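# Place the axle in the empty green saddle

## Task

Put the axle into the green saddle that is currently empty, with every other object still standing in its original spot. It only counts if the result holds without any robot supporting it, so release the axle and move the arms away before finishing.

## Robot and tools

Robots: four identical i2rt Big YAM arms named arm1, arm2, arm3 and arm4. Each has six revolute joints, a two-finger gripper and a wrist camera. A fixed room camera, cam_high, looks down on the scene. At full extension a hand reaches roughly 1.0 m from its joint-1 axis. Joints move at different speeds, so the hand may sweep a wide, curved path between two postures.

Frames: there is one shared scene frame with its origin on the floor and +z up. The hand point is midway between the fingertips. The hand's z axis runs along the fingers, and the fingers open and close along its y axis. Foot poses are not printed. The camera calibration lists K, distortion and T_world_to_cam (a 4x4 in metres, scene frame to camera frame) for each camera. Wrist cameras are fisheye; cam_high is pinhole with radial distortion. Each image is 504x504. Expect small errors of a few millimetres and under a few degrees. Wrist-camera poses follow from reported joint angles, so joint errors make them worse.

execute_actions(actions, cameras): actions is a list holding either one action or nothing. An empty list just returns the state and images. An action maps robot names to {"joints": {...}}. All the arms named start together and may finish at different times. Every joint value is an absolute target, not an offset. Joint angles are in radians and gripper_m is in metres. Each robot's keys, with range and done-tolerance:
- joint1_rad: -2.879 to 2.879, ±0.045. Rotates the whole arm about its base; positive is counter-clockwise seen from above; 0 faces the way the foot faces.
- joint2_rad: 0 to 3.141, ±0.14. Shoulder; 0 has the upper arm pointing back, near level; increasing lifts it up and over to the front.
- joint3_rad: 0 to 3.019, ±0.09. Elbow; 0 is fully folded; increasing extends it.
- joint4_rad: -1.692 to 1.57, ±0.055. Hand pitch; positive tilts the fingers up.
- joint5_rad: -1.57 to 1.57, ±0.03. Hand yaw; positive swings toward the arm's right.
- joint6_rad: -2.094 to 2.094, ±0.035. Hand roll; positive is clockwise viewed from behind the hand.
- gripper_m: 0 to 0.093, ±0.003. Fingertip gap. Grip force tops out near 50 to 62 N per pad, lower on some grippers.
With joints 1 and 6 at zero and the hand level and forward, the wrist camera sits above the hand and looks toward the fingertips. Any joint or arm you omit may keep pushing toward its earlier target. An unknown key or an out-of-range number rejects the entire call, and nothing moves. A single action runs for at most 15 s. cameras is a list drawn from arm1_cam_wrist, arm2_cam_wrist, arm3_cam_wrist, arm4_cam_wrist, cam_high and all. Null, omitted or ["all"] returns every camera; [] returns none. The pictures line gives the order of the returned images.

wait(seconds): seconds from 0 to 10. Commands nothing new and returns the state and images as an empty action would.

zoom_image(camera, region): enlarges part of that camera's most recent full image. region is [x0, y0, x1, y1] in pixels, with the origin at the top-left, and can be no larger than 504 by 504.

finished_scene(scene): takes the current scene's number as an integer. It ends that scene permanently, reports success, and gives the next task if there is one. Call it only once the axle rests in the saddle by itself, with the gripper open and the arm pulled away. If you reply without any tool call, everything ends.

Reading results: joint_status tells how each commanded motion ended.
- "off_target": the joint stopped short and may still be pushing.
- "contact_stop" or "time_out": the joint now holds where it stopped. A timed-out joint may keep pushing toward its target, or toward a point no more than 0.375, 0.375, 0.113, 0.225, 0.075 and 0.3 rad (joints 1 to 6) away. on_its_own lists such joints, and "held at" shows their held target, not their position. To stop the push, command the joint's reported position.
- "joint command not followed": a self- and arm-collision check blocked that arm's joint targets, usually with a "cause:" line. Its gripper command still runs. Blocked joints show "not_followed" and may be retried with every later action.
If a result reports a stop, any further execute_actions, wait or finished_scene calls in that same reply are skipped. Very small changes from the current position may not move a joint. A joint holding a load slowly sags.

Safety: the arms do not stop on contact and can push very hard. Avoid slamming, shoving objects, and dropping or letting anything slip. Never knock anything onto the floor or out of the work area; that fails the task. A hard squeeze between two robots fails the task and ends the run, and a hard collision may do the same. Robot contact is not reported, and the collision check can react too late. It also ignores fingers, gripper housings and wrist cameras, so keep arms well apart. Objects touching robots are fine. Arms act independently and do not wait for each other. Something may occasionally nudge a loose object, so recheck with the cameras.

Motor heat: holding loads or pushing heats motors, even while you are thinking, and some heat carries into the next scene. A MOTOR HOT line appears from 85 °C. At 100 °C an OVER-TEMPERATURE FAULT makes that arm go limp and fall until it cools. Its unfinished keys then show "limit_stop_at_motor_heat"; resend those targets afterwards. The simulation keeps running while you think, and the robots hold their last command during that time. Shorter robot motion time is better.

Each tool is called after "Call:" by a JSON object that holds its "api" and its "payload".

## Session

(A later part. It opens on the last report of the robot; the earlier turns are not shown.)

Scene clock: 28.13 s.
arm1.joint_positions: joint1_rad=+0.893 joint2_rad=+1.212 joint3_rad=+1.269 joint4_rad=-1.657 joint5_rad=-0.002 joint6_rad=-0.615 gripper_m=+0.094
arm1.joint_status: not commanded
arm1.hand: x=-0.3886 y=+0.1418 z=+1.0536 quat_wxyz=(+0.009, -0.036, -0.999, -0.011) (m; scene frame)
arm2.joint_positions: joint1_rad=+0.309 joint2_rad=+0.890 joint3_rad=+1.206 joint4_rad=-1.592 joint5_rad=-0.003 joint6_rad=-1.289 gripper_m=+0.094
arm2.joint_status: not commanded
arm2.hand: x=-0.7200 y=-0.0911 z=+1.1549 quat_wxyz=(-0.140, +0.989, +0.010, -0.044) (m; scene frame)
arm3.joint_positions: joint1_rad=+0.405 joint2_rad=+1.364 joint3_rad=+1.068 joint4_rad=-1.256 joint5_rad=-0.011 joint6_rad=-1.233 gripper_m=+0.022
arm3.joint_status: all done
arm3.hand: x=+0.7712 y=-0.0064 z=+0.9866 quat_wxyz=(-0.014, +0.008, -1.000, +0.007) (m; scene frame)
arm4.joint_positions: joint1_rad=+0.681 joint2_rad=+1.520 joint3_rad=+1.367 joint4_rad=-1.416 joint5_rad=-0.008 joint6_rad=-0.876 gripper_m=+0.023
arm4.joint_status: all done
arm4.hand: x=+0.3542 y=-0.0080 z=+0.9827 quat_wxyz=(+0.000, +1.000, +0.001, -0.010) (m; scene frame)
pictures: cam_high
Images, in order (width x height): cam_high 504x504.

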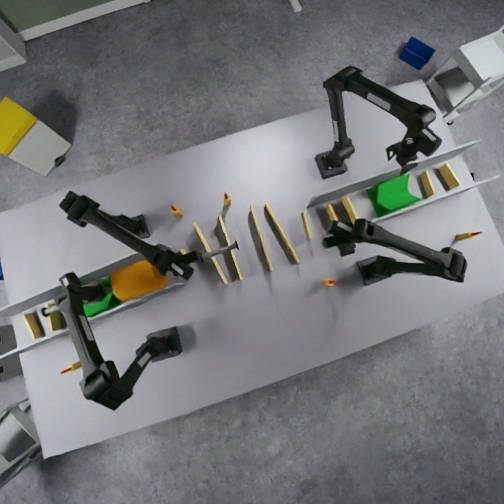

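Call:
{"api": "execute_actions", "payload": {"actions": [{"arm3":{"joints":{"joint1_rad":0.14,"joint2_rad":1.258,"joint3_rad":1.01,"joint4_rad":-1.262,"joint6_rad":-1.495}},"arm4":{"joints":{"joint1_rad":0.81,"joint2_rad":1.658,"joint3_rad":1.66,"joint4_rad":-1.46,"joint6_rad":-0.735}}}], "cameras": []}}

Call:
{"api": "execute_actions", "payload": {"actions": [{"arm3":{"joints":{"joint1_rad":-0.15,"joint2_rad":1.27,"joint3_rad":1.05,"joint4_rad":-1.261,"joint6_rad":-1.785}},"arm4":{"joints":{"joint1_rad":0.922,"joint2_rad":1.865,"joint3_rad":1.965,"joint4_rad":-1.545,"joint6_rad":-0.62}}}], "cameras": ["cam_high"]}}

Scene clock: 29.53 s.
arm1.joint_positions: joint1_rad=+0.893 joint2_rad=+1.212 joint3_rad=+1.269 joint4_rad=-1.657 joint5_rad=-0.002 joint6_rad=-0.615 gripper_m=+0.094
arm1.joint_status: not commanded
arm1.hand: x=-0.3886 y=+0.1418 z=+1.0536 quat_wxyz=(+0.009, -0.036, -0.999, -0.011) (m; scene frame)
arm2.joint_positions: joint1_rad=+0.309 joint2_rad=+0.890 joint3_rad=+1.206 joint4_rad=-1.592 joint5_rad=-0.003 joint6_rad=-1.289 gripper_m=+0.094
arm2.joint_status: not commanded
arm2.hand: x=-0.7200 y=-0.0911 z=+1.1549 quat_wxyz=(-0.140, +0.989, +0.010, -0.044) (m; scene frame)
arm3.joint_positions: joint1_rad=+0.146 joint2_rad=+1.301 joint3_rad=+0.996 joint4_rad=-1.256 joint5_rad=-0.008 joint6_rad=-1.496 gripper_m=+0.022
arm3.joint_status: all done
arm3.hand: x=+0.6723 y=-0.0014 z=+0.9811 quat_wxyz=(-0.010, +0.010, -1.000, +0.005) (m; scene frame)
arm4.joint_positions: joint1_rad=+0.826 joint2_rad=+1.697 joint3_rad=+1.584 joint4_rad=-1.448 joint5_rad=-0.008 joint6_rad=-0.736 gripper_m=+0.023
arm4.joint_status: all done
arm4.hand: x=+0.2552 y=-0.0062 z=+0.9845 quat_wxyz=(-0.002, +1.000, +0.004, -0.013) (m; scene frame)
pictures: none
No camera images: the call's "cameras" was empty. Leave "cameras" out to get every camera's image.

Scene clock: 30.57 s.
arm1.joint_positions: joint1_rad=+0.893 joint2_rad=+1.212 joint3_rad=+1.269 joint4_rad=-1.657 joint5_rad=-0.002 joint6_rad=-0.615 gripper_m=+0.094
arm1.joint_status: not commanded
arm1.hand: x=-0.3886 y=+0.1418 z=+1.0536 quat_wxyz=(+0.009, -0.036, -0.999, -0.011) (m; scene frame)
arm2.joint_positions: joint1_rad=+0.309 joint2_rad=+0.890 joint3_rad=+1.206 joint4_rad=-1.592 joint5_rad=-0.003 joint6_rad=-1.289 gripper_m=+0.094
arm2.joint_status: not commanded
arm2.hand: x=-0.7200 y=-0.0911 z=+1.1549 quat_wxyz=(-0.140, +0.989, +0.010, -0.044) (m; scene frame)
arm3.joint_positions: joint1_rad=-0.131 joint2_rad=+1.301 joint3_rad=+0.997 joint4_rad=-1.256 joint5_rad=-0.001 joint6_rad=-1.780 gripper_m=+0.022
arm3.joint_status: all done
arm3.hand: x=+0.5737 y=+0.0027 z=+0.9801 quat_wxyz=(-0.006, +0.013, -1.000, +0.005) (m; scene frame)
arm4.joint_positions: joint1_rad=+0.936 joint2_rad=+1.903 joint3_rad=+1.885 joint4_rad=-1.534 joint5_rad=-0.006 joint6_rad=-0.630 gripper_m=+0.023
arm4.joint_status: all done
arm4.hand: x=+0.1567 y=-0.0060 z=+0.9913 quat_wxyz=(-0.005, +1.000, +0.006, -0.016) (m; scene frame)
pictures: cam_high
Images, in order (width x height): cam_high 504x504.

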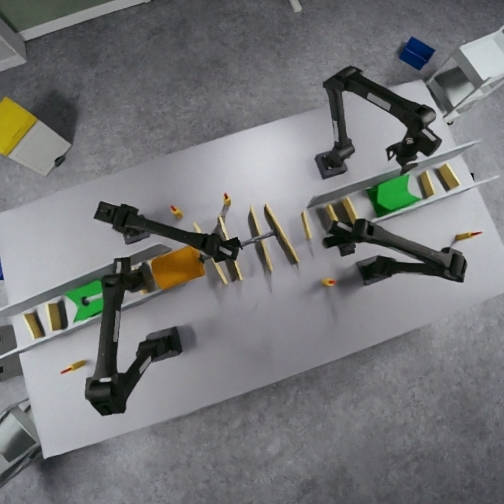

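Call:
{"api": "execute_actions", "payload": {"actions": [{"arm3":{"joints":{"joint1_rad":-0.325,"joint2_rad":1.315,"joint3_rad":1.10,"joint4_rad":-1.258,"joint6_rad":-1.95}},"arm4":{"joints":{"joint1_rad":0.978,"joint2_rad":2.03,"joint3_rad":2.21,"joint4_rad":-1.635,"joint6_rad":-0.567}},"arm1":{"joints":{"joint1_rad":0.80,"joint2_rad":1.68,"joint3_rad":1.78,"joint4_rad":-1.638,"joint6_rad":-0.775}}}], "cameras": []}}

Call:
{"api": "execute_actions", "payload": {"actions": [{"arm1":{"joints":{"joint3_rad":1.595,"joint4_rad":-1.455}}}], "cameras": ["cam_high","arm1_cam_wrist"]}}

Scene clock: 32.57 s.
arm1.joint_positions: joint1_rad=+0.796 joint2_rad=+1.685 joint3_rad=+1.732 joint4_rad=-1.646 joint5_rad=-0.001 joint6_rad=-0.760 gripper_m=+0.094
arm1.joint_status: all done
arm1.hand: x=-0.2821 y=-0.0091 z=+1.0396 quat_wxyz=(+0.008, -0.012, -1.000, -0.012) (m; scene frame)
arm2.joint_positions: joint1_rad=+0.309 joint2_rad=+0.890 joint3_rad=+1.206 joint4_rad=-1.592 joint5_rad=-0.003 joint6_rad=-1.289 gripper_m=+0.094
arm2.joint_status: not commanded
arm2.hand: x=-0.7200 y=-0.0911 z=+1.1549 quat_wxyz=(-0.140, +0.989, +0.010, -0.044) (m; scene frame)
arm3.joint_positions: joint1_rad=-0.308 joint2_rad=+1.338 joint3_rad=+1.019 joint4_rad=-1.256 joint5_rad=-0.007 joint6_rad=-1.963 gripper_m=+0.022
arm3.joint_status: all done
arm3.hand: x=+0.5116 y=+0.0109 z=+0.9748 quat_wxyz=(-0.010, +0.016, -1.000, -0.001) (m; scene frame)
arm4.joint_positions: joint1_rad=+0.988 joint2_rad=+2.075 joint3_rad=+2.130 joint4_rad=-1.614 joint5_rad=-0.003 joint6_rad=-0.586 gripper_m=+0.023
arm4.joint_status: all done
arm4.hand: x=+0.0954 y=-0.0032 z=+0.9824 quat_wxyz=(-0.004, +1.000, +0.010, -0.012) (m; scene frame)
pictures: none
No camera images: the call's "cameras" was empty. Leave "cameras" out to get every camera's image.

Scene clock: 33.53 s.
arm1.joint_positions: joint1_rad=+0.796 joint2_rad=+1.680 joint3_rad=+1.584 joint4_rad=-1.470 joint5_rad=-0.001 joint6_rad=-0.760 gripper_m=+0.094
arm1.joint_status: all done
arm1.hand: x=-0.2783 y=-0.0125 z=+0.9857 quat_wxyz=(-0.004, -0.012, -1.000, +0.000) (m; scene frame)
arm2.joint_positions: joint1_rad=+0.309 joint2_rad=+0.890 joint3_rad=+1.206 joint4_rad=-1.592 joint5_rad=-0.003 joint6_rad=-1.289 gripper_m=+0.094
arm2.joint_status: not commanded
arm2.hand: x=-0.7200 y=-0.0911 z=+1.1549 quat_wxyz=(-0.140, +0.989, +0.010, -0.044) (m; scene frame)
arm3.joint_positions: joint1_rad=-0.308 joint2_rad=+1.338 joint3_rad=+1.019 joint4_rad=-1.256 joint5_rad=-0.007 joint6_rad=-1.963 gripper_m=+0.022
arm3.joint_status: not commanded
arm3.hand: x=+0.5116 y=+0.0109 z=+0.9748 quat_wxyz=(-0.010, +0.016, -1.000, -0.001) (m; scene frame)
arm4.joint_positions: joint1_rad=+0.988 joint2_rad=+2.075 joint3_rad=+2.130 joint4_rad=-1.614 joint5_rad=-0.003 joint6_rad=-0.586 gripper_m=+0.023
arm4.joint_status: not commanded
arm4.hand: x=+0.0954 y=-0.0032 z=+0.9824 quat_wxyz=(-0.004, +1.000, +0.010, -0.012) (m; scene frame)
pictures: arm1_cam_wrist, cam_high
camera_calibration (this result's frames):
arm1_cam_wrist: T_world_to_cam=[[-0.0190801, -0.9998, 0.00605878, -0.0259839], [-0.80517, 0.0189578, 0.59274, -0.805234], [-0.592736, 0.00643118, -0.805371, 0.75156], [0, 0, 0, 1]] pos_world=[-0.203369, -0.0155467, 1.08274]
Images, in order (width x height): arm1_cam_wrist 504x504, cam_high 504x504.

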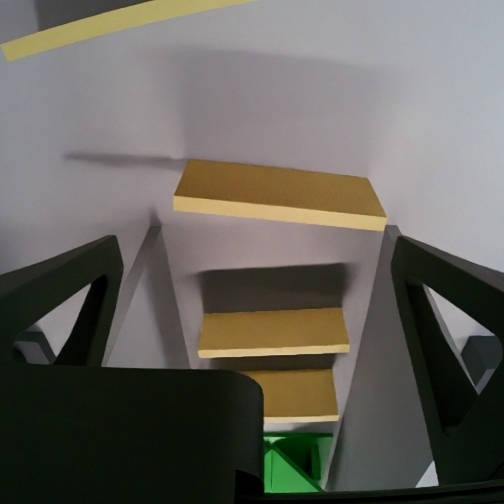

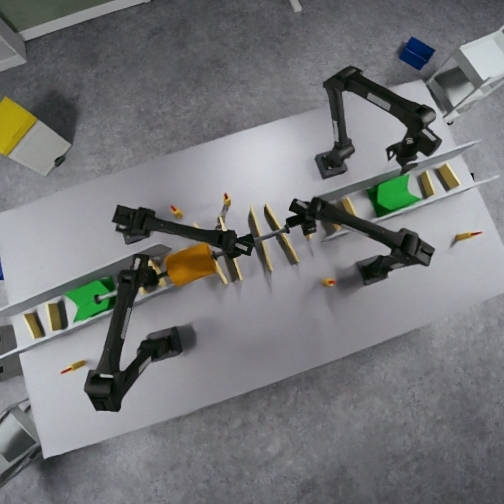

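Call:
{"api": "zoom_image", "payload": {"camera": "cam_high", "region": [200, 180, 340, 290]}}

Region (200, 180, 340, 290) of cam_high's 504x504 image, scaled by 3.600, with more detail than that image has; it fills the top 396 rows of this view, and the rest is white.

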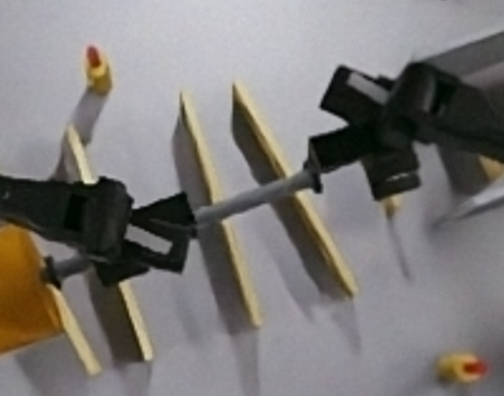

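Call:
{"api": "execute_actions", "payload": {"actions": [{"arm1":{"joints":{"joint1_rad":0.893,"joint2_rad":1.82,"joint3_rad":1.795,"joint4_rad":-1.52,"joint6_rad":-0.69}}}], "cameras": ["cam_high","arm1_cam_wrist"]}}

Scene clock: 39.07 s.
arm1.joint_positions: joint1_rad=+0.899 joint2_rad=+1.812 joint3_rad=+1.746 joint4_rad=-1.508 joint5_rad=+0.000 joint6_rad=-0.705 gripper_m=+0.094
arm1.joint_status: all done
arm1.hand: x=-0.2071 y=-0.0029 z=+0.9797 quat_wxyz=(-0.001, +0.012, -1.000, -0.002) (m; scene frame)
arm2.joint_positions: joint1_rad=+0.309 joint2_rad=+0.890 joint3_rad=+1.206 joint4_rad=-1.592 joint5_rad=-0.003 joint6_rad=-1.289 gripper_m=+0.094
arm2.joint_status: not commanded
arm2.hand: x=-0.7200 y=-0.0911 z=+1.1549 quat_wxyz=(-0.140, +0.989, +0.010, -0.044) (m; scene frame)
arm3.joint_positions: joint1_rad=-0.308 joint2_rad=+1.338 joint3_rad=+1.019 joint4_rad=-1.256 joint5_rad=-0.007 joint6_rad=-1.963 gripper_m=+0.022
arm3.joint_status: not commanded
arm3.hand: x=+0.5116 y=+0.0109 z=+0.9748 quat_wxyz=(-0.010, +0.016, -1.000, -0.001) (m; scene frame)
arm4.joint_positions: joint1_rad=+0.988 joint2_rad=+2.076 joint3_rad=+2.130 joint4_rad=-1.615 joint5_rad=-0.003 joint6_rad=-0.586 gripper_m=+0.023
arm4.joint_status: not commanded
arm4.hand: x=+0.0955 y=-0.0032 z=+0.9823 quat_wxyz=(-0.004, +1.000, +0.010, -0.012) (m; scene frame)
pictures: arm1_cam_wrist, cam_high
camera_calibration (this result's frames):
arm1_cam_wrist: T_world_to_cam=[[0.0290372, -0.999578, 0.00106911, -0.0000736382], [-0.801146, -0.0226332, 0.598041, -0.749043], [-0.597764, -0.018222, -0.801465, 0.783968], [0, 0, 0, 1]] pos_world=[-0.131462, -0.00274143, 1.07628]
Images, in order (width x height): arm1_cam_wrist 504x504, cam_high 504x504.

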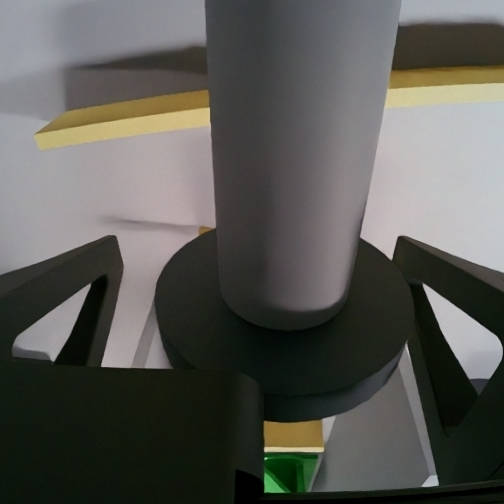

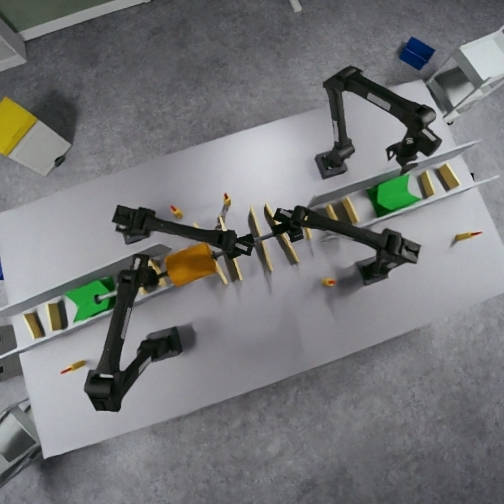

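Call:
{"api": "execute_actions", "payload": {"actions": [{"arm1":{"joints":{"joint1_rad":0.882,"joint3_rad":1.84,"joint4_rad":-1.56}}}], "cameras": []}}

Call:
{"api": "execute_actions", "payload": {"actions": [{"arm1":{"joints":{"joint1_rad":0.937,"joint2_rad":1.955,"joint3_rad":2.012,"joint4_rad":-1.595,"joint6_rad":-0.65}}}], "cameras": ["cam_high","arm1_cam_wrist"]}}

Scene clock: 40.00 s.
arm1.joint_positions: joint1_rad=+0.888 joint2_rad=+1.812 joint3_rad=+1.796 joint4_rad=-1.547 joint5_rad=+0.000 joint6_rad=-0.705 gripper_m=+0.094
arm1.joint_status: all done
arm1.hand: x=-0.2086 y=-0.0101 z=+0.9989 quat_wxyz=(-0.005, +0.006, -1.000, +0.001) (m; scene frame)
arm2.joint_positions: joint1_rad=+0.309 joint2_rad=+0.890 joint3_rad=+1.206 joint4_rad=-1.592 joint5_rad=-0.003 joint6_rad=-1.289 gripper_m=+0.094
arm2.joint_status: not commanded
arm2.hand: x=-0.7200 y=-0.0911 z=+1.1549 quat_wxyz=(-0.140, +0.989, +0.010, -0.044) (m; scene frame)
arm3.joint_positions: joint1_rad=-0.308 joint2_rad=+1.338 joint3_rad=+1.019 joint4_rad=-1.256 joint5_rad=-0.007 joint6_rad=-1.963 gripper_m=+0.022
arm3.joint_status: not commanded
arm3.hand: x=+0.5116 y=+0.0109 z=+0.9748 quat_wxyz=(-0.010, +0.016, -1.000, -0.001) (m; scene frame)
arm4.joint_positions: joint1_rad=+0.988 joint2_rad=+2.076 joint3_rad=+2.130 joint4_rad=-1.615 joint5_rad=-0.003 joint6_rad=-0.586 gripper_m=+0.023
arm4.joint_status: not commanded
arm4.hand: x=+0.0955 y=-0.0032 z=+0.9823 quat_wxyz=(-0.004, +1.000, +0.010, -0.012) (m; scene frame)
pictures: none
No camera images: the call's "cameras" was empty. Leave "cameras" out to get every camera's image.

Scene clock: 41.00 s.
arm1.joint_positions: joint1_rad=+0.942 joint2_rad=+1.944 joint3_rad=+1.962 joint4_rad=-1.583 joint5_rad=+0.000 joint6_rad=-0.665 gripper_m=+0.094
arm1.joint_status: all done
arm1.hand: x=-0.1543 y=-0.0124 z=+0.9883 quat_wxyz=(-0.004, +0.013, -1.000, +0.000) (m; scene frame)
arm2.joint_positions: joint1_rad=+0.309 joint2_rad=+0.890 joint3_rad=+1.206 joint4_rad=-1.592 joint5_rad=-0.003 joint6_rad=-1.289 gripper_m=+0.094
arm2.joint_status: not commanded
arm2.hand: x=-0.7200 y=-0.0911 z=+1.1549 quat_wxyz=(-0.140, +0.989, +0.010, -0.044) (m; scene frame)
arm3.joint_positions: joint1_rad=-0.308 joint2_rad=+1.338 joint3_rad=+1.019 joint4_rad=-1.256 joint5_rad=-0.007 joint6_rad=-1.963 gripper_m=+0.022
arm3.joint_status: not commanded
arm3.hand: x=+0.5116 y=+0.0109 z=+0.9748 quat_wxyz=(-0.010, +0.016, -1.000, -0.001) (m; scene frame)
arm4.joint_positions: joint1_rad=+0.988 joint2_rad=+2.076 joint3_rad=+2.130 joint4_rad=-1.615 joint5_rad=-0.003 joint6_rad=-0.586 gripper_m=+0.023
arm4.joint_status: not commanded
arm4.hand: x=+0.0955 y=-0.0032 z=+0.9823 quat_wxyz=(-0.004, +1.000, +0.010, -0.012) (m; scene frame)
pictures: arm1_cam_wrist, cam_high
camera_calibration (this result's frames):
arm1_cam_wrist: T_world_to_cam=[[0.0316462, -0.999479, 0.00637662, -0.0160245], [-0.805047, -0.0217079, 0.592813, -0.707503], [-0.592366, -0.0238938, -0.805315, 0.826847], [0, 0, 0, 1]] pos_world=[-0.0792704, -0.0116181, 1.08539]
Images, in order (width x height): arm1_cam_wrist 504x504, cam_high 504x504.

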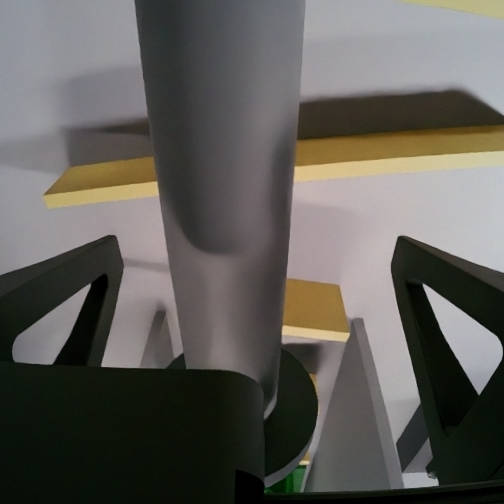

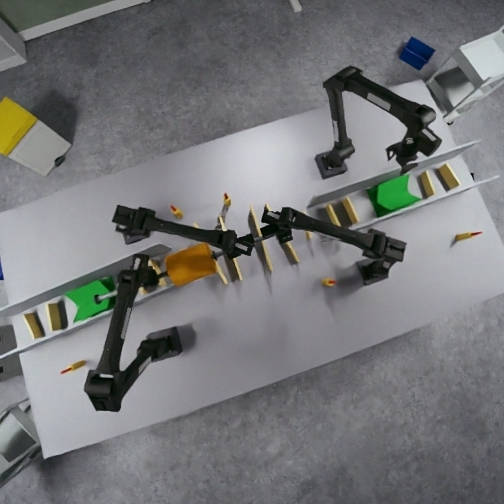

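Call:
{"api": "execute_actions", "payload": {"actions": [{"arm1":{"joints":{"joint1_rad":0.955,"gripper_m":0}}}], "cameras": ["arm1_cam_wrist"]}}

Call:
{"api": "execute_actions", "payload": {"actions": [{"arm1":{"joints":{"joint2_rad":1.905,"joint3_rad":2.045}},"arm3":{"joints":{"joint2_rad":1.295,"joint3_rad":1.13}},"arm4":{"joints":{"joint2_rad":2.07,"joint3_rad":2.15}}}], "cameras": []}}

Scene clock: 42.07 s.
arm1.joint_positions: joint1_rad=+0.952 joint2_rad=+1.944 joint3_rad=+1.964 joint4_rad=-1.584 joint5_rad=+0.002 joint6_rad=-0.650 gripper_m=+0.022
arm1.joint_status: gripper_m off_target (ended at +0.022, target +0.000); the others done
arm1.hand: x=-0.1508 y=-0.0081 z=+0.9892 quat_wxyz=(-0.004, +0.011, -1.000, +0.001) (m; scene frame)
arm2.joint_positions: joint1_rad=+0.309 joint2_rad=+0.890 joint3_rad=+1.206 joint4_rad=-1.592 joint5_rad=-0.003 joint6_rad=-1.289 gripper_m=+0.094
arm2.joint_status: not commanded
arm2.hand: x=-0.7200 y=-0.0911 z=+1.1549 quat_wxyz=(-0.140, +0.989, +0.010, -0.044) (m; scene frame)
arm3.joint_positions: joint1_rad=-0.308 joint2_rad=+1.338 joint3_rad=+1.019 joint4_rad=-1.256 joint5_rad=-0.006 joint6_rad=-1.967 gripper_m=+0.022
arm3.joint_status: not commanded
arm3.hand: x=+0.5114 y=+0.0110 z=+0.9748 quat_wxyz=(-0.010, +0.018, -1.000, -0.001) (m; scene frame)
arm4.joint_positions: joint1_rad=+0.990 joint2_rad=+2.076 joint3_rad=+2.131 joint4_rad=-1.618 joint5_rad=-0.002 joint6_rad=-0.587 gripper_m=+0.023
arm4.joint_status: not commanded
arm4.hand: x=+0.0954 y=-0.0045 z=+0.9825 quat_wxyz=(-0.003, +1.000, +0.012, -0.011) (m; scene frame)
pictures: arm1_cam_wrist
camera_calibration (this result's frames):
arm1_cam_wrist: T_world_to_cam=[[0.0266714, -0.999605, 0.00880402, -0.0149306], [-0.804913, -0.0162523, 0.59317, -0.705377], [-0.592793, -0.0229071, -0.805029, 0.829437], [0, 0, 0, 1]] pos_world=[-0.0756845, -0.00738867, 1.08626]
Images, in order (width x height): arm1_cam_wrist 504x504.

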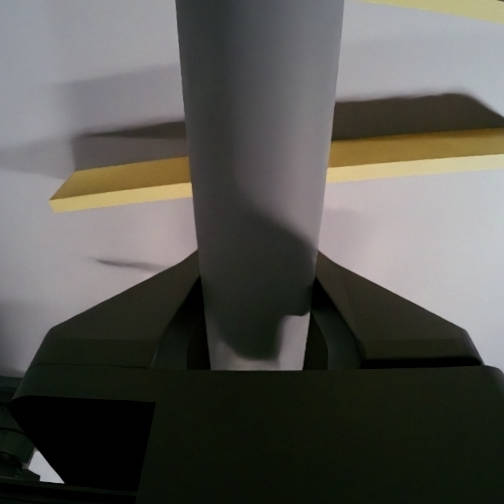

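Scene clock: 43.63 s.
arm1.joint_positions: joint1_rad=+0.952 joint2_rad=+1.944 joint3_rad=+1.970 joint4_rad=-1.590 joint5_rad=+0.002 joint6_rad=-0.650 gripper_m=+0.022
arm1.joint_status: all done
arm1.hand: x=-0.1506 y=-0.0083 z=+0.9917 quat_wxyz=(-0.004, +0.011, -1.000, +0.002) (m; scene frame)
arm2.joint_positions: joint1_rad=+0.309 joint2_rad=+0.890 joint3_rad=+1.206 joint4_rad=-1.592 joint5_rad=-0.003 joint6_rad=-1.289 gripper_m=+0.094
arm2.joint_status: not commanded
arm2.hand: x=-0.7200 y=-0.0911 z=+1.1549 quat_wxyz=(-0.140, +0.989, +0.010, -0.044) (m; scene frame)
arm3.joint_positions: joint1_rad=-0.308 joint2_rad=+1.338 joint3_rad=+1.020 joint4_rad=-1.256 joint5_rad=-0.006 joint6_rad=-1.967 gripper_m=+0.022
arm3.joint_status: joint3_rad time_out (moved +0.002 of +0.111); the others done
arm3.on_its_own: joint3_rad reads +1.020 and still pushes toward +1.130 since a time_out
arm3.hand: x=+0.5112 y=+0.0105 z=+0.9754 quat_wxyz=(-0.009, +0.018, -1.000, +0.000) (m; scene frame)
arm4.joint_positions: joint1_rad=+0.990 joint2_rad=+2.077 joint3_rad=+2.131 joint4_rad=-1.618 joint5_rad=-0.003 joint6_rad=-0.587 gripper_m=+0.023
arm4.joint_status: all done
arm4.hand: x=+0.0953 y=-0.0046 z=+0.9818 quat_wxyz=(-0.002, +1.000, +0.012, -0.011) (m; scene frame)
pictures: none
No camera images: the call's "cameras" was empty. Leave "cameras" out to get every camera's image.

Call:
{"api": "execute_actions", "payload": {"actions": [{"arm4":{"joints":{"gripper_m":0.093}}}], "cameras": []}}

Call:
{"api": "execute_actions", "payload": {"actions": [{"arm4":{"joints":{"joint2_rad":1.82,"joint4_rad":-1.69}}}], "cameras": ["cam_high"]}}

Call:
{"api": "execute_actions", "payload": {"actions": [{"arm4":{"joints":{"joint2_rad":0.6,"joint3_rad":1.25}}}], "cameras": []}}

Call:
{"api": "execute_actions", "payload": {"actions": [{"arm4":{"joints":{"joint1_rad":-0.30,"joint6_rad":-1.87}}}], "cameras": ["cam_high"]}}

Scene clock: 44.93 s.
arm1.joint_positions: joint1_rad=+0.952 joint2_rad=+1.944 joint3_rad=+1.970 joint4_rad=-1.590 joint5_rad=+0.003 joint6_rad=-0.650 gripper_m=+0.022
arm1.joint_status: not commanded
arm1.hand: x=-0.1507 y=-0.0084 z=+0.9917 quat_wxyz=(-0.004, +0.011, -1.000, +0.002) (m; scene frame)
arm2.joint_positions: joint1_rad=+0.309 joint2_rad=+0.890 joint3_rad=+1.206 joint4_rad=-1.592 joint5_rad=-0.003 joint6_rad=-1.289 gripper_m=+0.094
arm2.joint_status: not commanded
arm2.hand: x=-0.7200 y=-0.0911 z=+1.1549 quat_wxyz=(-0.140, +0.989, +0.010, -0.044) (m; scene frame)
arm3.joint_positions: joint1_rad=-0.308 joint2_rad=+1.338 joint3_rad=+1.020 joint4_rad=-1.256 joint5_rad=-0.005 joint6_rad=-1.967 gripper_m=+0.022
arm3.joint_status: not commanded
arm3.on_its_own: joint3_rad reads +1.020 and still pushes toward +1.130 since a time_out
arm3.hand: x=+0.5110 y=+0.0105 z=+0.9754 quat_wxyz=(-0.009, +0.018, -1.000, +0.000) (m; scene frame)
arm4.joint_positions: joint1_rad=+0.986 joint2_rad=+2.077 joint3_rad=+2.131 joint4_rad=-1.623 joint5_rad=-0.003 joint6_rad=-0.578 gripper_m=+0.093
arm4.joint_status: all done
arm4.hand: x=+0.0978 y=-0.0030 z=+0.9817 quat_wxyz=(-0.001, +1.000, +0.005, -0.008) (m; scene frame)
pictures: none
No camera images: the call's "cameras" was empty. Leave "cameras" out to get every camera's image.

Scene clock: 46.50 s.
arm1.joint_positions: joint1_rad=+0.952 joint2_rad=+1.944 joint3_rad=+1.970 joint4_rad=-1.590 joint5_rad=+0.003 joint6_rad=-0.650 gripper_m=+0.022
arm1.joint_status: not commanded
arm1.hand: x=-0.1507 y=-0.0084 z=+0.9917 quat_wxyz=(-0.004, +0.011, -1.000, +0.002) (m; scene frame)
arm2.joint_positions: joint1_rad=+0.309 joint2_rad=+0.890 joint3_rad=+1.206 joint4_rad=-1.592 joint5_rad=-0.003 joint6_rad=-1.289 gripper_m=+0.094
arm2.joint_status: not commanded
arm2.hand: x=-0.7200 y=-0.0911 z=+1.1549 quat_wxyz=(-0.140, +0.989, +0.010, -0.044) (m; scene frame)
arm3.joint_positions: joint1_rad=-0.308 joint2_rad=+1.338 joint3_rad=+1.020 joint4_rad=-1.256 joint5_rad=-0.005 joint6_rad=-1.967 gripper_m=+0.022
arm3.joint_status: not commanded
arm3.on_its_own: joint3_rad reads +1.020 and still pushes toward +1.130 since a time_out
arm3.hand: x=+0.5110 y=+0.0105 z=+0.9754 quat_wxyz=(-0.009, +0.018, -1.000, +0.000) (m; scene frame)
arm4.joint_positions: joint1_rad=+0.986 joint2_rad=+1.820 joint3_rad=+2.134 joint4_rad=-1.671 joint5_rad=-0.003 joint6_rad=-0.578 gripper_m=+0.093
arm4.joint_status: all done
joint sent to its limit — the command would take arm4.joint4_rad past its lower limit, so that joint was sent only as far as its limit.
arm4.hand: x=+0.1422 y=-0.0305 z=+1.1362 quat_wxyz=(-0.058, +0.993, +0.005, -0.098) (m; scene frame)
pictures: cam_high
Images, in order (width x height): cam_high 504x504.

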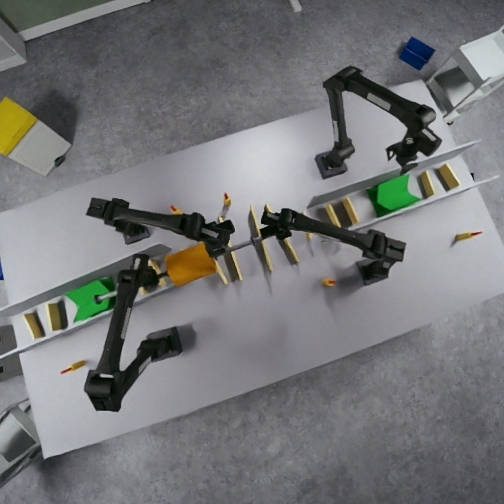

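Scene clock: 48.13 s.
arm1.joint_positions: joint1_rad=+0.952 joint2_rad=+1.944 joint3_rad=+1.970 joint4_rad=-1.590 joint5_rad=+0.003 joint6_rad=-0.650 gripper_m=+0.022
arm1.joint_status: not commanded
arm1.hand: x=-0.1507 y=-0.0084 z=+0.9917 quat_wxyz=(-0.004, +0.011, -1.000, +0.002) (m; scene frame)
arm2.joint_positions: joint1_rad=+0.309 joint2_rad=+0.890 joint3_rad=+1.206 joint4_rad=-1.592 joint5_rad=-0.003 joint6_rad=-1.289 gripper_m=+0.094
arm2.joint_status: not commanded
arm2.hand: x=-0.7200 y=-0.0911 z=+1.1549 quat_wxyz=(-0.140, +0.989, +0.010, -0.044) (m; scene frame)
arm3.joint_positions: joint1_rad=-0.308 joint2_rad=+1.338 joint3_rad=+1.020 joint4_rad=-1.256 joint5_rad=-0.005 joint6_rad=-1.967 gripper_m=+0.022
arm3.joint_status: not commanded
arm3.on_its_own: joint3_rad reads +1.020 and still pushes toward +1.130 since a time_out
arm3.hand: x=+0.5110 y=+0.0105 z=+0.9754 quat_wxyz=(-0.009, +0.018, -1.000, +0.000) (m; scene frame)
arm4.joint_positions: joint1_rad=+0.986 joint2_rad=+0.600 joint3_rad=+1.256 joint4_rad=-1.676 joint5_rad=-0.003 joint6_rad=-0.577 gripper_m=+0.093
arm4.joint_status: all done
arm4.hand: x=+0.4949 y=-0.2553 z=+1.1958 quat_wxyz=(-0.148, +0.960, +0.004, -0.236) (m; scene frame)
pictures: none
No camera images: the call's "cameras" was empty. Leave "cameras" out to get every camera's image.

Scene clock: 50.17 s.
arm1.joint_positions: joint1_rad=+0.952 joint2_rad=+1.944 joint3_rad=+1.970 joint4_rad=-1.590 joint5_rad=+0.003 joint6_rad=-0.650 gripper_m=+0.022
arm1.joint_status: not commanded
arm1.hand: x=-0.1507 y=-0.0084 z=+0.9917 quat_wxyz=(-0.004, +0.011, -1.000, +0.002) (m; scene frame)
arm2.joint_positions: joint1_rad=+0.309 joint2_rad=+0.890 joint3_rad=+1.206 joint4_rad=-1.592 joint5_rad=-0.003 joint6_rad=-1.289 gripper_m=+0.094
arm2.joint_status: not commanded
arm2.hand: x=-0.7200 y=-0.0911 z=+1.1549 quat_wxyz=(-0.140, +0.989, +0.010, -0.044) (m; scene frame)
arm3.joint_positions: joint1_rad=-0.308 joint2_rad=+1.338 joint3_rad=+1.020 joint4_rad=-1.256 joint5_rad=-0.005 joint6_rad=-1.967 gripper_m=+0.022
arm3.joint_status: not commanded
arm3.on_its_own: joint3_rad reads +1.020 and still pushes toward +1.130 since a time_out
arm3.hand: x=+0.5110 y=+0.0105 z=+0.9754 quat_wxyz=(-0.009, +0.018, -1.000, +0.000) (m; scene frame)
arm4.joint_positions: joint1_rad=-0.294 joint2_rad=+0.600 joint3_rad=+1.256 joint4_rad=-1.676 joint5_rad=-0.001 joint6_rad=-1.859 gripper_m=+0.093
arm4.joint_status: all done
arm4.hand: x=+0.6951 y=-0.1794 z=+1.1933 quat_wxyz=(-0.263, +0.962, +0.003, +0.069) (m; scene frame)
pictures: cam_high
Images, in order (width x height): cam_high 504x504.

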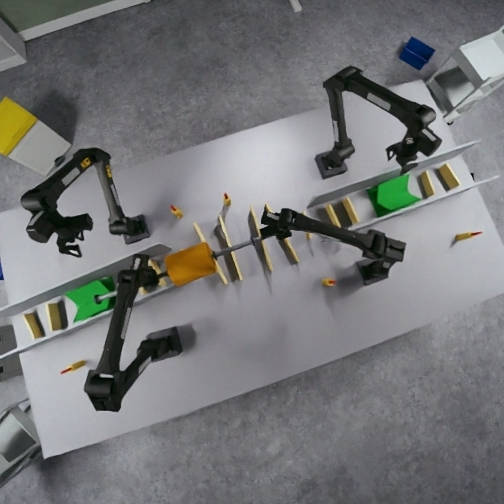

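Call:
{"api": "execute_actions", "payload": {"actions": [{"arm4":{"joints":{"joint1_rad":-0.325,"joint2_rad":1.335,"joint3_rad":1.38,"joint4_rad":-1.57,"joint6_rad":-1.9}}}], "cameras": ["cam_high","arm4_cam_wrist"]}}

Scene clock: 51.90 s.
arm1.joint_positions: joint1_rad=+0.952 joint2_rad=+1.944 joint3_rad=+1.970 joint4_rad=-1.590 joint5_rad=+0.003 joint6_rad=-0.650 gripper_m=+0.022
arm1.joint_status: not commanded
arm1.hand: x=-0.1507 y=-0.0084 z=+0.9917 quat_wxyz=(-0.004, +0.011, -1.000, +0.002) (m; scene frame)
arm2.joint_positions: joint1_rad=+0.309 joint2_rad=+0.890 joint3_rad=+1.206 joint4_rad=-1.592 joint5_rad=-0.003 joint6_rad=-1.289 gripper_m=+0.094
arm2.joint_status: not commanded
arm2.hand: x=-0.7200 y=-0.0911 z=+1.1549 quat_wxyz=(-0.140, +0.989, +0.010, -0.044) (m; scene frame)
arm3.joint_positions: joint1_rad=-0.308 joint2_rad=+1.338 joint3_rad=+1.020 joint4_rad=-1.256 joint5_rad=-0.005 joint6_rad=-1.967 gripper_m=+0.022
arm3.joint_status: not commanded
arm3.on_its_own: joint3_rad reads +1.020 and still pushes toward +1.130 since a time_out
arm3.hand: x=+0.5110 y=+0.0105 z=+0.9754 quat_wxyz=(-0.009, +0.018, -1.000, +0.000) (m; scene frame)
arm4.joint_positions: joint1_rad=-0.317 joint2_rad=+1.347 joint3_rad=+1.362 joint4_rad=-1.576 joint5_rad=-0.001 joint6_rad=-1.889 gripper_m=+0.093
arm4.joint_status: all done
arm4.hand: x=+0.7589 y=+0.0199 z=+1.0440 quat_wxyz=(-0.007, +1.000, +0.009, -0.006) (m; scene frame)
pictures: arm4_cam_wrist, cam_high
camera_calibration (this result's frames):
arm4_cam_wrist: T_world_to_cam=[[-0.018979, 0.999664, 0.0176467, -0.023373], [0.810449, 0.005046, 0.585787, -1.22154], [0.585501, 0.0254194, -0.810273, 0.525917], [0, 0, 0, 1]] pos_world=[0.681626, 0.0161606, 1.14211]
Images, in order (width x height): arm4_cam_wrist 504x504, cam_high 504x504.

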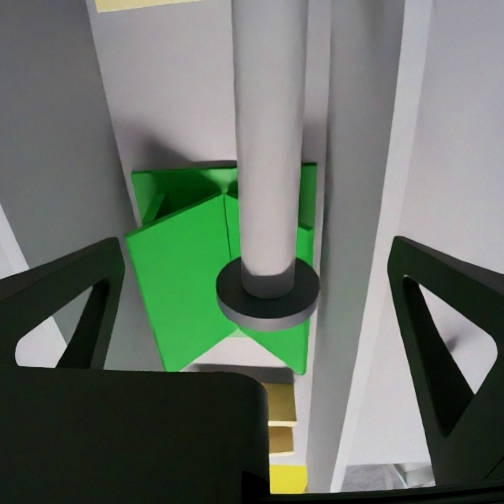

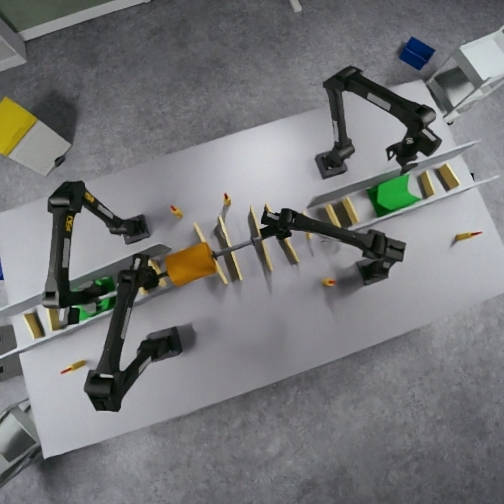

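Call:
{"api": "execute_actions", "payload": {"actions": [{"arm4":{"joints":{"joint2_rad":1.378,"joint3_rad":1.207,"joint4_rad":-1.377,"gripper_m":0.065}}}], "cameras": ["arm4_cam_wrist"]}}

Scene clock: 53.10 s.
arm1.joint_positions: joint1_rad=+0.952 joint2_rad=+1.944 joint3_rad=+1.970 joint4_rad=-1.590 joint5_rad=+0.003 joint6_rad=-0.650 gripper_m=+0.022
arm1.joint_status: not commanded
arm1.hand: x=-0.1507 y=-0.0084 z=+0.9917 quat_wxyz=(-0.004, +0.011, -1.000, +0.002) (m; scene frame)
arm2.joint_positions: joint1_rad=+0.309 joint2_rad=+0.890 joint3_rad=+1.206 joint4_rad=-1.592 joint5_rad=-0.003 joint6_rad=-1.289 gripper_m=+0.094
arm2.joint_status: not commanded
arm2.hand: x=-0.7200 y=-0.0911 z=+1.1549 quat_wxyz=(-0.140, +0.989, +0.010, -0.044) (m; scene frame)
arm3.joint_positions: joint1_rad=-0.308 joint2_rad=+1.338 joint3_rad=+1.020 joint4_rad=-1.256 joint5_rad=-0.005 joint6_rad=-1.967 gripper_m=+0.022
arm3.joint_status: not commanded
arm3.on_its_own: joint3_rad reads +1.020 and still pushes toward +1.130 since a time_out
arm3.hand: x=+0.5110 y=+0.0105 z=+0.9754 quat_wxyz=(-0.009, +0.018, -1.000, +0.000) (m; scene frame)
arm4.joint_positions: joint1_rad=-0.317 joint2_rad=+1.381 joint3_rad=+1.204 joint4_rad=-1.390 joint5_rad=-0.001 joint6_rad=-1.890 gripper_m=+0.065
arm4.joint_status: all done
arm4.hand: x=+0.7596 y=+0.0256 z=+0.9715 quat_wxyz=(-0.004, +1.000, +0.009, -0.007) (m; scene frame)
pictures: arm4_cam_wrist
camera_calibration (this result's frames):
arm4_cam_wrist: T_world_to_cam=[[-0.0197989, 0.999729, 0.0122254, -0.0219471], [0.811429, 0.00892347, 0.584383, -1.1791], [0.584116, 0.0214902, -0.811386, 0.468803], [0, 0, 0, 1]] pos_world=[0.682482, 0.0223881, 1.06969]
Images, in order (width x height): arm4_cam_wrist 504x504.

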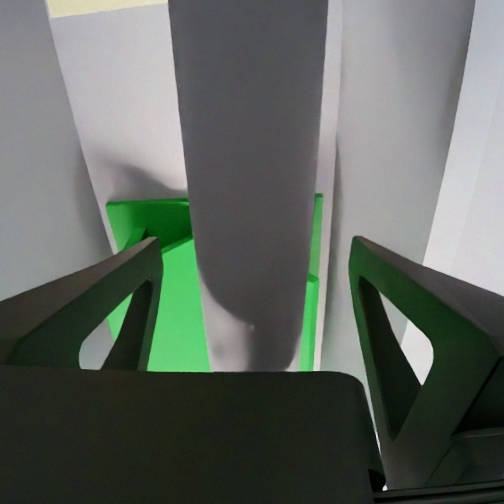

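Call:
{"api": "execute_actions", "payload": {"actions": [{"arm4":{"joints":{"gripper_m":0}}}], "cameras": []}}

Call:
{"api": "execute_actions", "payload": {"actions": [{"arm4":{"joints":{"joint2_rad":1.345,"joint3_rad":1.28}},"arm1":{"joints":{"joint2_rad":1.885,"joint3_rad":2.055}},"arm3":{"joints":{"joint2_rad":1.33,"joint3_rad":1.04}}}], "cameras": []}}

Call:
{"api": "execute_actions", "payload": {"actions": [{"arm3":{"joints":{"gripper_m":0.08}}}], "cameras": ["arm4_cam_wrist"]}}

Call:
{"api": "execute_actions", "payload": {"actions": [{"arm3":{"joints":{"joint2_rad":1.29,"joint3_rad":1.21,"joint4_rad":-1.47}}}], "cameras": ["cam_high"]}}

Scene clock: 54.70 s.
arm1.joint_positions: joint1_rad=+0.952 joint2_rad=+1.944 joint3_rad=+1.970 joint4_rad=-1.590 joint5_rad=+0.004 joint6_rad=-0.650 gripper_m=+0.022
arm1.joint_status: not commanded
arm1.hand: x=-0.1509 y=-0.0084 z=+0.9917 quat_wxyz=(-0.004, +0.011, -1.000, +0.002) (m; scene frame)
arm2.joint_positions: joint1_rad=+0.309 joint2_rad=+0.890 joint3_rad=+1.206 joint4_rad=-1.592 joint5_rad=-0.003 joint6_rad=-1.289 gripper_m=+0.094
arm2.joint_status: not commanded
arm2.hand: x=-0.7200 y=-0.0911 z=+1.1549 quat_wxyz=(-0.140, +0.989, +0.010, -0.044) (m; scene frame)
arm3.joint_positions: joint1_rad=-0.308 joint2_rad=+1.338 joint3_rad=+1.020 joint4_rad=-1.257 joint5_rad=-0.004 joint6_rad=-1.967 gripper_m=+0.022
arm3.joint_status: not commanded
arm3.on_its_own: joint3_rad reads +1.020 and still pushes toward +1.130 since a time_out
arm3.hand: x=+0.5110 y=+0.0107 z=+0.9754 quat_wxyz=(-0.009, +0.018, -1.000, -0.001) (m; scene frame)
arm4.joint_positions: joint1_rad=-0.317 joint2_rad=+1.381 joint3_rad=+1.204 joint4_rad=-1.389 joint5_rad=-0.001 joint6_rad=-1.896 gripper_m=+0.022
arm4.joint_status: gripper_m off_target (ended at +0.022, target +0.000)
arm4.hand: x=+0.7597 y=+0.0257 z=+0.9715 quat_wxyz=(-0.004, +1.000, +0.012, -0.007) (m; scene frame)
pictures: none
No camera images: the call's "cameras" was empty. Leave "cameras" out to get every camera's image.

Scene clock: 55.33 s.
arm1.joint_positions: joint1_rad=+0.952 joint2_rad=+1.944 joint3_rad=+1.970 joint4_rad=-1.590 joint5_rad=+0.004 joint6_rad=-0.650 gripper_m=+0.022
arm1.joint_status: all done
arm1.hand: x=-0.1509 y=-0.0084 z=+0.9917 quat_wxyz=(-0.004, +0.011, -1.000, +0.002) (m; scene frame)
arm2.joint_positions: joint1_rad=+0.309 joint2_rad=+0.890 joint3_rad=+1.206 joint4_rad=-1.592 joint5_rad=-0.003 joint6_rad=-1.289 gripper_m=+0.094
arm2.joint_status: not commanded
arm2.hand: x=-0.7200 y=-0.0911 z=+1.1549 quat_wxyz=(-0.140, +0.989, +0.010, -0.044) (m; scene frame)
arm3.joint_positions: joint1_rad=-0.308 joint2_rad=+1.338 joint3_rad=+1.020 joint4_rad=-1.257 joint5_rad=-0.004 joint6_rad=-1.967 gripper_m=+0.022
arm3.joint_status: all done
arm3.hand: x=+0.5110 y=+0.0107 z=+0.9754 quat_wxyz=(-0.009, +0.018, -1.000, -0.001) (m; scene frame)
arm4.joint_positions: joint1_rad=-0.317 joint2_rad=+1.376 joint3_rad=+1.204 joint4_rad=-1.389 joint5_rad=-0.001 joint6_rad=-1.896 gripper_m=+0.022
arm4.joint_status: all done
arm4.hand: x=+0.7596 y=+0.0253 z=+0.9733 quat_wxyz=(-0.007, +1.000, +0.012, -0.006) (m; scene frame)
pictures: none
No camera images: the call's "cameras" was empty. Leave "cameras" out to get every camera's image.

Scene clock: 56.00 s.
arm1.joint_positions: joint1_rad=+0.952 joint2_rad=+1.944 joint3_rad=+1.970 joint4_rad=-1.590 joint5_rad=+0.001 joint6_rad=-0.650 gripper_m=+0.022
arm1.joint_status: not commanded
arm1.hand: x=-0.1506 y=-0.0081 z=+0.9917 quat_wxyz=(-0.004, +0.011, -1.000, +0.001) (m; scene frame)
arm2.joint_positions: joint1_rad=+0.309 joint2_rad=+0.890 joint3_rad=+1.206 joint4_rad=-1.592 joint5_rad=-0.003 joint6_rad=-1.289 gripper_m=+0.094
arm2.joint_status: not commanded
arm2.hand: x=-0.7200 y=-0.0911 z=+1.1549 quat_wxyz=(-0.140, +0.989, +0.010, -0.044) (m; scene frame)
arm3.joint_positions: joint1_rad=-0.315 joint2_rad=+1.338 joint3_rad=+1.020 joint4_rad=-1.257 joint5_rad=-0.004 joint6_rad=-1.963 gripper_m=+0.080
arm3.joint_status: all done
arm3.hand: x=+0.5086 y=+0.0116 z=+0.9753 quat_wxyz=(-0.008, +0.013, -1.000, -0.001) (m; scene frame)
arm4.joint_positions: joint1_rad=-0.318 joint2_rad=+1.376 joint3_rad=+1.204 joint4_rad=-1.388 joint5_rad=+0.000 joint6_rad=-1.896 gripper_m=+0.022
arm4.joint_status: not commanded
arm4.hand: x=+0.7602 y=+0.0254 z=+0.9733 quat_wxyz=(-0.007, +1.000, +0.012, -0.006) (m; scene frame)
pictures: arm4_cam_wrist
camera_calibration (this result's frames):
arm4_cam_wrist: T_world_to_cam=[[-0.0246981, 0.999529, 0.0181902, -0.0238687], [0.809795, 0.00933371, 0.586639, -1.18161], [0.586193, 0.0292191, -0.809645, 0.466487], [0, 0, 0, 1]] pos_world=[0.68282, 0.0212559, 1.0713]
Images, in order (width x height): arm4_cam_wrist 504x504.

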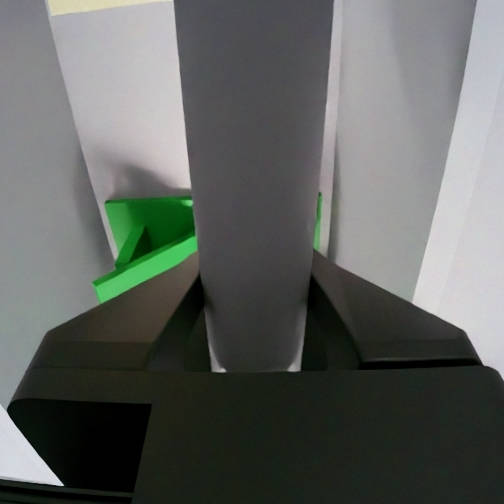

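Scene clock: 56.93 s.
arm1.joint_positions: joint1_rad=+0.952 joint2_rad=+1.944 joint3_rad=+1.970 joint4_rad=-1.590 joint5_rad=+0.001 joint6_rad=-0.650 gripper_m=+0.022
arm1.joint_status: not commanded
arm1.hand: x=-0.1506 y=-0.0081 z=+0.9917 quat_wxyz=(-0.004, +0.011, -1.000, +0.001) (m; scene frame)
arm2.joint_positions: joint1_rad=+0.309 joint2_rad=+0.890 joint3_rad=+1.206 joint4_rad=-1.592 joint5_rad=-0.003 joint6_rad=-1.289 gripper_m=+0.094
arm2.joint_status: not commanded
arm2.hand: x=-0.7200 y=-0.0911 z=+1.1549 quat_wxyz=(-0.140, +0.989, +0.010, -0.044) (m; scene frame)
arm3.joint_positions: joint1_rad=-0.315 joint2_rad=+1.297 joint3_rad=+1.165 joint4_rad=-1.458 joint5_rad=-0.004 joint6_rad=-1.963 gripper_m=+0.080
arm3.joint_status: all done
arm3.hand: x=+0.5091 y=+0.0152 z=+1.0432 quat_wxyz=(-0.011, +0.013, -1.000, -0.008) (m; scene frame)
arm4.joint_positions: joint1_rad=-0.318 joint2_rad=+1.376 joint3_rad=+1.204 joint4_rad=-1.388 joint5_rad=+0.000 joint6_rad=-1.896 gripper_m=+0.022
arm4.joint_status: not commanded
arm4.hand: x=+0.7602 y=+0.0254 z=+0.9733 quat_wxyz=(-0.007, +1.000, +0.012, -0.006) (m; scene frame)
pictures: cam_high
Images, in order (width x height): cam_high 504x504.

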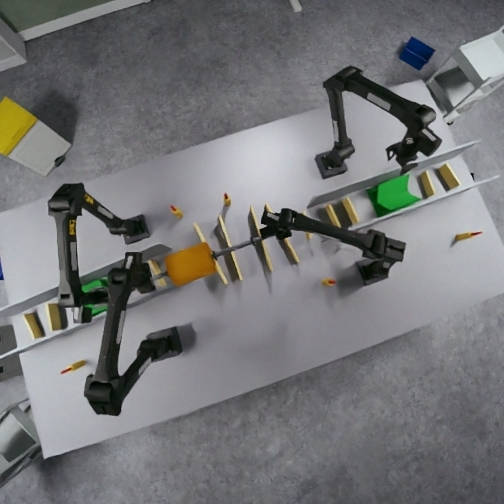

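Call:
{"api": "execute_actions", "payload": {"actions": [{"arm3":{"joints":{"joint2_rad":0.35,"joint3_rad":1.0,"joint4_rad":-1.6}},"arm2":{"joints":{"joint1_rad":-0.2,"joint2_rad":0.35,"joint3_rad":1.0,"joint6_rad":-1.9}}}], "cameras": []}}

Call:
{"api": "execute_actions", "payload": {"actions": [{"arm4":{"joints":{"joint1_rad":-0.068,"joint2_rad":1.215,"joint3_rad":1.14,"joint4_rad":-1.435,"joint6_rad":-1.625}},"arm1":{"joints":{"joint1_rad":0.821,"joint2_rad":1.70,"joint3_rad":1.72,"joint4_rad":-1.485,"joint6_rad":-0.77}}}], "cameras": []}}

Call:
{"api": "execute_actions", "payload": {"actions": [{"arm4":{"joints":{"joint1_rad":0.219,"joint2_rad":1.24,"joint3_rad":1.195,"joint4_rad":-1.43,"joint6_rad":-1.33}},"arm1":{"joints":{"joint1_rad":0.674,"joint2_rad":1.53,"joint3_rad":1.495,"joint4_rad":-1.44,"joint6_rad":-0.92}}}], "cameras": ["cam_high"]}}

Scene clock: 59.40 s.
arm1.joint_positions: joint1_rad=+0.952 joint2_rad=+1.944 joint3_rad=+1.970 joint4_rad=-1.590 joint5_rad=+0.001 joint6_rad=-0.650 gripper_m=+0.022
arm1.joint_status: not commanded
arm1.hand: x=-0.1506 y=-0.0081 z=+0.9917 quat_wxyz=(-0.004, +0.011, -1.000, +0.001) (m; scene frame)
arm2.joint_positions: joint1_rad=-0.187 joint2_rad=+0.344 joint3_rad=+0.999 joint4_rad=-1.593 joint5_rad=-0.002 joint6_rad=-1.889 gripper_m=+0.094
arm2.joint_status: all done
arm2.hand: x=-0.6131 y=-0.2158 z=+1.1605 quat_wxyz=(-0.301, +0.949, +0.058, +0.078) (m; scene frame)
arm3.joint_positions: joint1_rad=-0.315 joint2_rad=+0.355 joint3_rad=+1.006 joint4_rad=-1.591 joint5_rad=-0.004 joint6_rad=-1.962 gripper_m=+0.080
arm3.joint_status: all done
arm3.hand: x=+0.5860 y=+0.2200 z=+1.1857 quat_wxyz=(+0.107, +0.011, -0.951, +0.289) (m; scene frame)
arm4.joint_positions: joint1_rad=-0.318 joint2_rad=+1.376 joint3_rad=+1.204 joint4_rad=-1.388 joint5_rad=+0.000 joint6_rad=-1.896 gripper_m=+0.022
arm4.joint_status: not commanded
arm4.hand: x=+0.7602 y=+0.0254 z=+0.9733 quat_wxyz=(-0.007, +1.000, +0.012, -0.006) (m; scene frame)
pictures: none
No camera images: the call's "cameras" was empty. Leave "cameras" out to get every camera's image.

Scene clock: 60.50 s.
arm1.joint_positions: joint1_rad=+0.815 joint2_rad=+1.748 joint3_rad=+1.694 joint4_rad=-1.498 joint5_rad=-0.002 joint6_rad=-0.771 gripper_m=+0.022
arm1.joint_status: all done
arm1.hand: x=-0.2505 y=-0.0258 z=+0.9935 quat_wxyz=(-0.009, +0.003, -1.000, +0.004) (m; scene frame)
arm2.joint_positions: joint1_rad=-0.187 joint2_rad=+0.344 joint3_rad=+0.999 joint4_rad=-1.593 joint5_rad=-0.002 joint6_rad=-1.890 gripper_m=+0.094
arm2.joint_status: not commanded
arm2.hand: x=-0.6131 y=-0.2158 z=+1.1605 quat_wxyz=(-0.301, +0.949, +0.059, +0.078) (m; scene frame)
arm3.joint_positions: joint1_rad=-0.315 joint2_rad=+0.355 joint3_rad=+1.006 joint4_rad=-1.591 joint5_rad=-0.004 joint6_rad=-1.962 gripper_m=+0.080
arm3.joint_status: not commanded
arm3.hand: x=+0.5860 y=+0.2200 z=+1.1857 quat_wxyz=(+0.107, +0.011, -0.951, +0.289) (m; scene frame)
arm4.joint_positions: joint1_rad=-0.059 joint2_rad=+1.235 joint3_rad=+1.119 joint4_rad=-1.439 joint5_rad=+0.004 joint6_rad=-1.621 gripper_m=+0.022
arm4.joint_status: all done
arm4.hand: x=+0.6588 y=-0.0068 z=+0.9908 quat_wxyz=(-0.009, +1.000, +0.004, -0.005) (m; scene frame)
pictures: none
No camera images: the call's "cameras" was empty. Leave "cameras" out to get every camera's image.

Scene clock: 61.50 s.
arm1.joint_positions: joint1_rad=+0.670 joint2_rad=+1.576 joint3_rad=+1.467 joint4_rad=-1.438 joint5_rad=+0.005 joint6_rad=-0.913 gripper_m=+0.022
arm1.joint_status: all done
arm1.hand: x=-0.3491 y=-0.0284 z=+0.9897 quat_wxyz=(-0.007, +0.001, -1.000, +0.010) (m; scene frame)
arm2.joint_positions: joint1_rad=-0.187 joint2_rad=+0.344 joint3_rad=+0.999 joint4_rad=-1.593 joint5_rad=-0.002 joint6_rad=-1.890 gripper_m=+0.094
arm2.joint_status: not commanded
arm2.hand: x=-0.6131 y=-0.2158 z=+1.1605 quat_wxyz=(-0.301, +0.949, +0.059, +0.078) (m; scene frame)
arm3.joint_positions: joint1_rad=-0.315 joint2_rad=+0.355 joint3_rad=+1.006 joint4_rad=-1.591 joint5_rad=-0.004 joint6_rad=-1.962 gripper_m=+0.080
arm3.joint_status: not commanded
arm3.hand: x=+0.5860 y=+0.2200 z=+1.1857 quat_wxyz=(+0.107, +0.011, -0.951, +0.289) (m; scene frame)
arm4.joint_positions: joint1_rad=+0.228 joint2_rad=+1.260 joint3_rad=+1.119 joint4_rad=-1.433 joint5_rad=-0.005 joint6_rad=-1.332 gripper_m=+0.022
arm4.joint_status: all done
arm4.hand: x=+0.5583 y=-0.0131 z=+0.9844 quat_wxyz=(+0.000, +1.000, +0.003, -0.009) (m; scene frame)
pictures: cam_high
Images, in order (width x height): cam_high 504x504.

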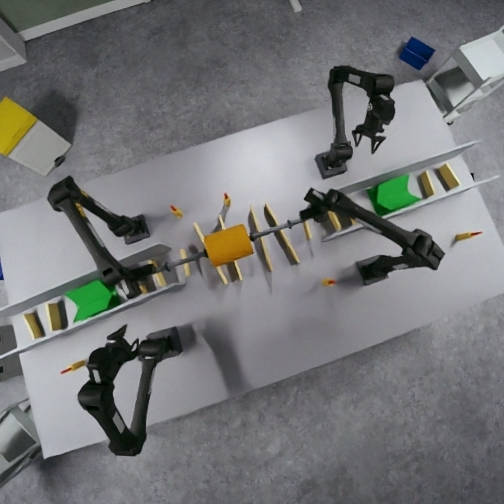

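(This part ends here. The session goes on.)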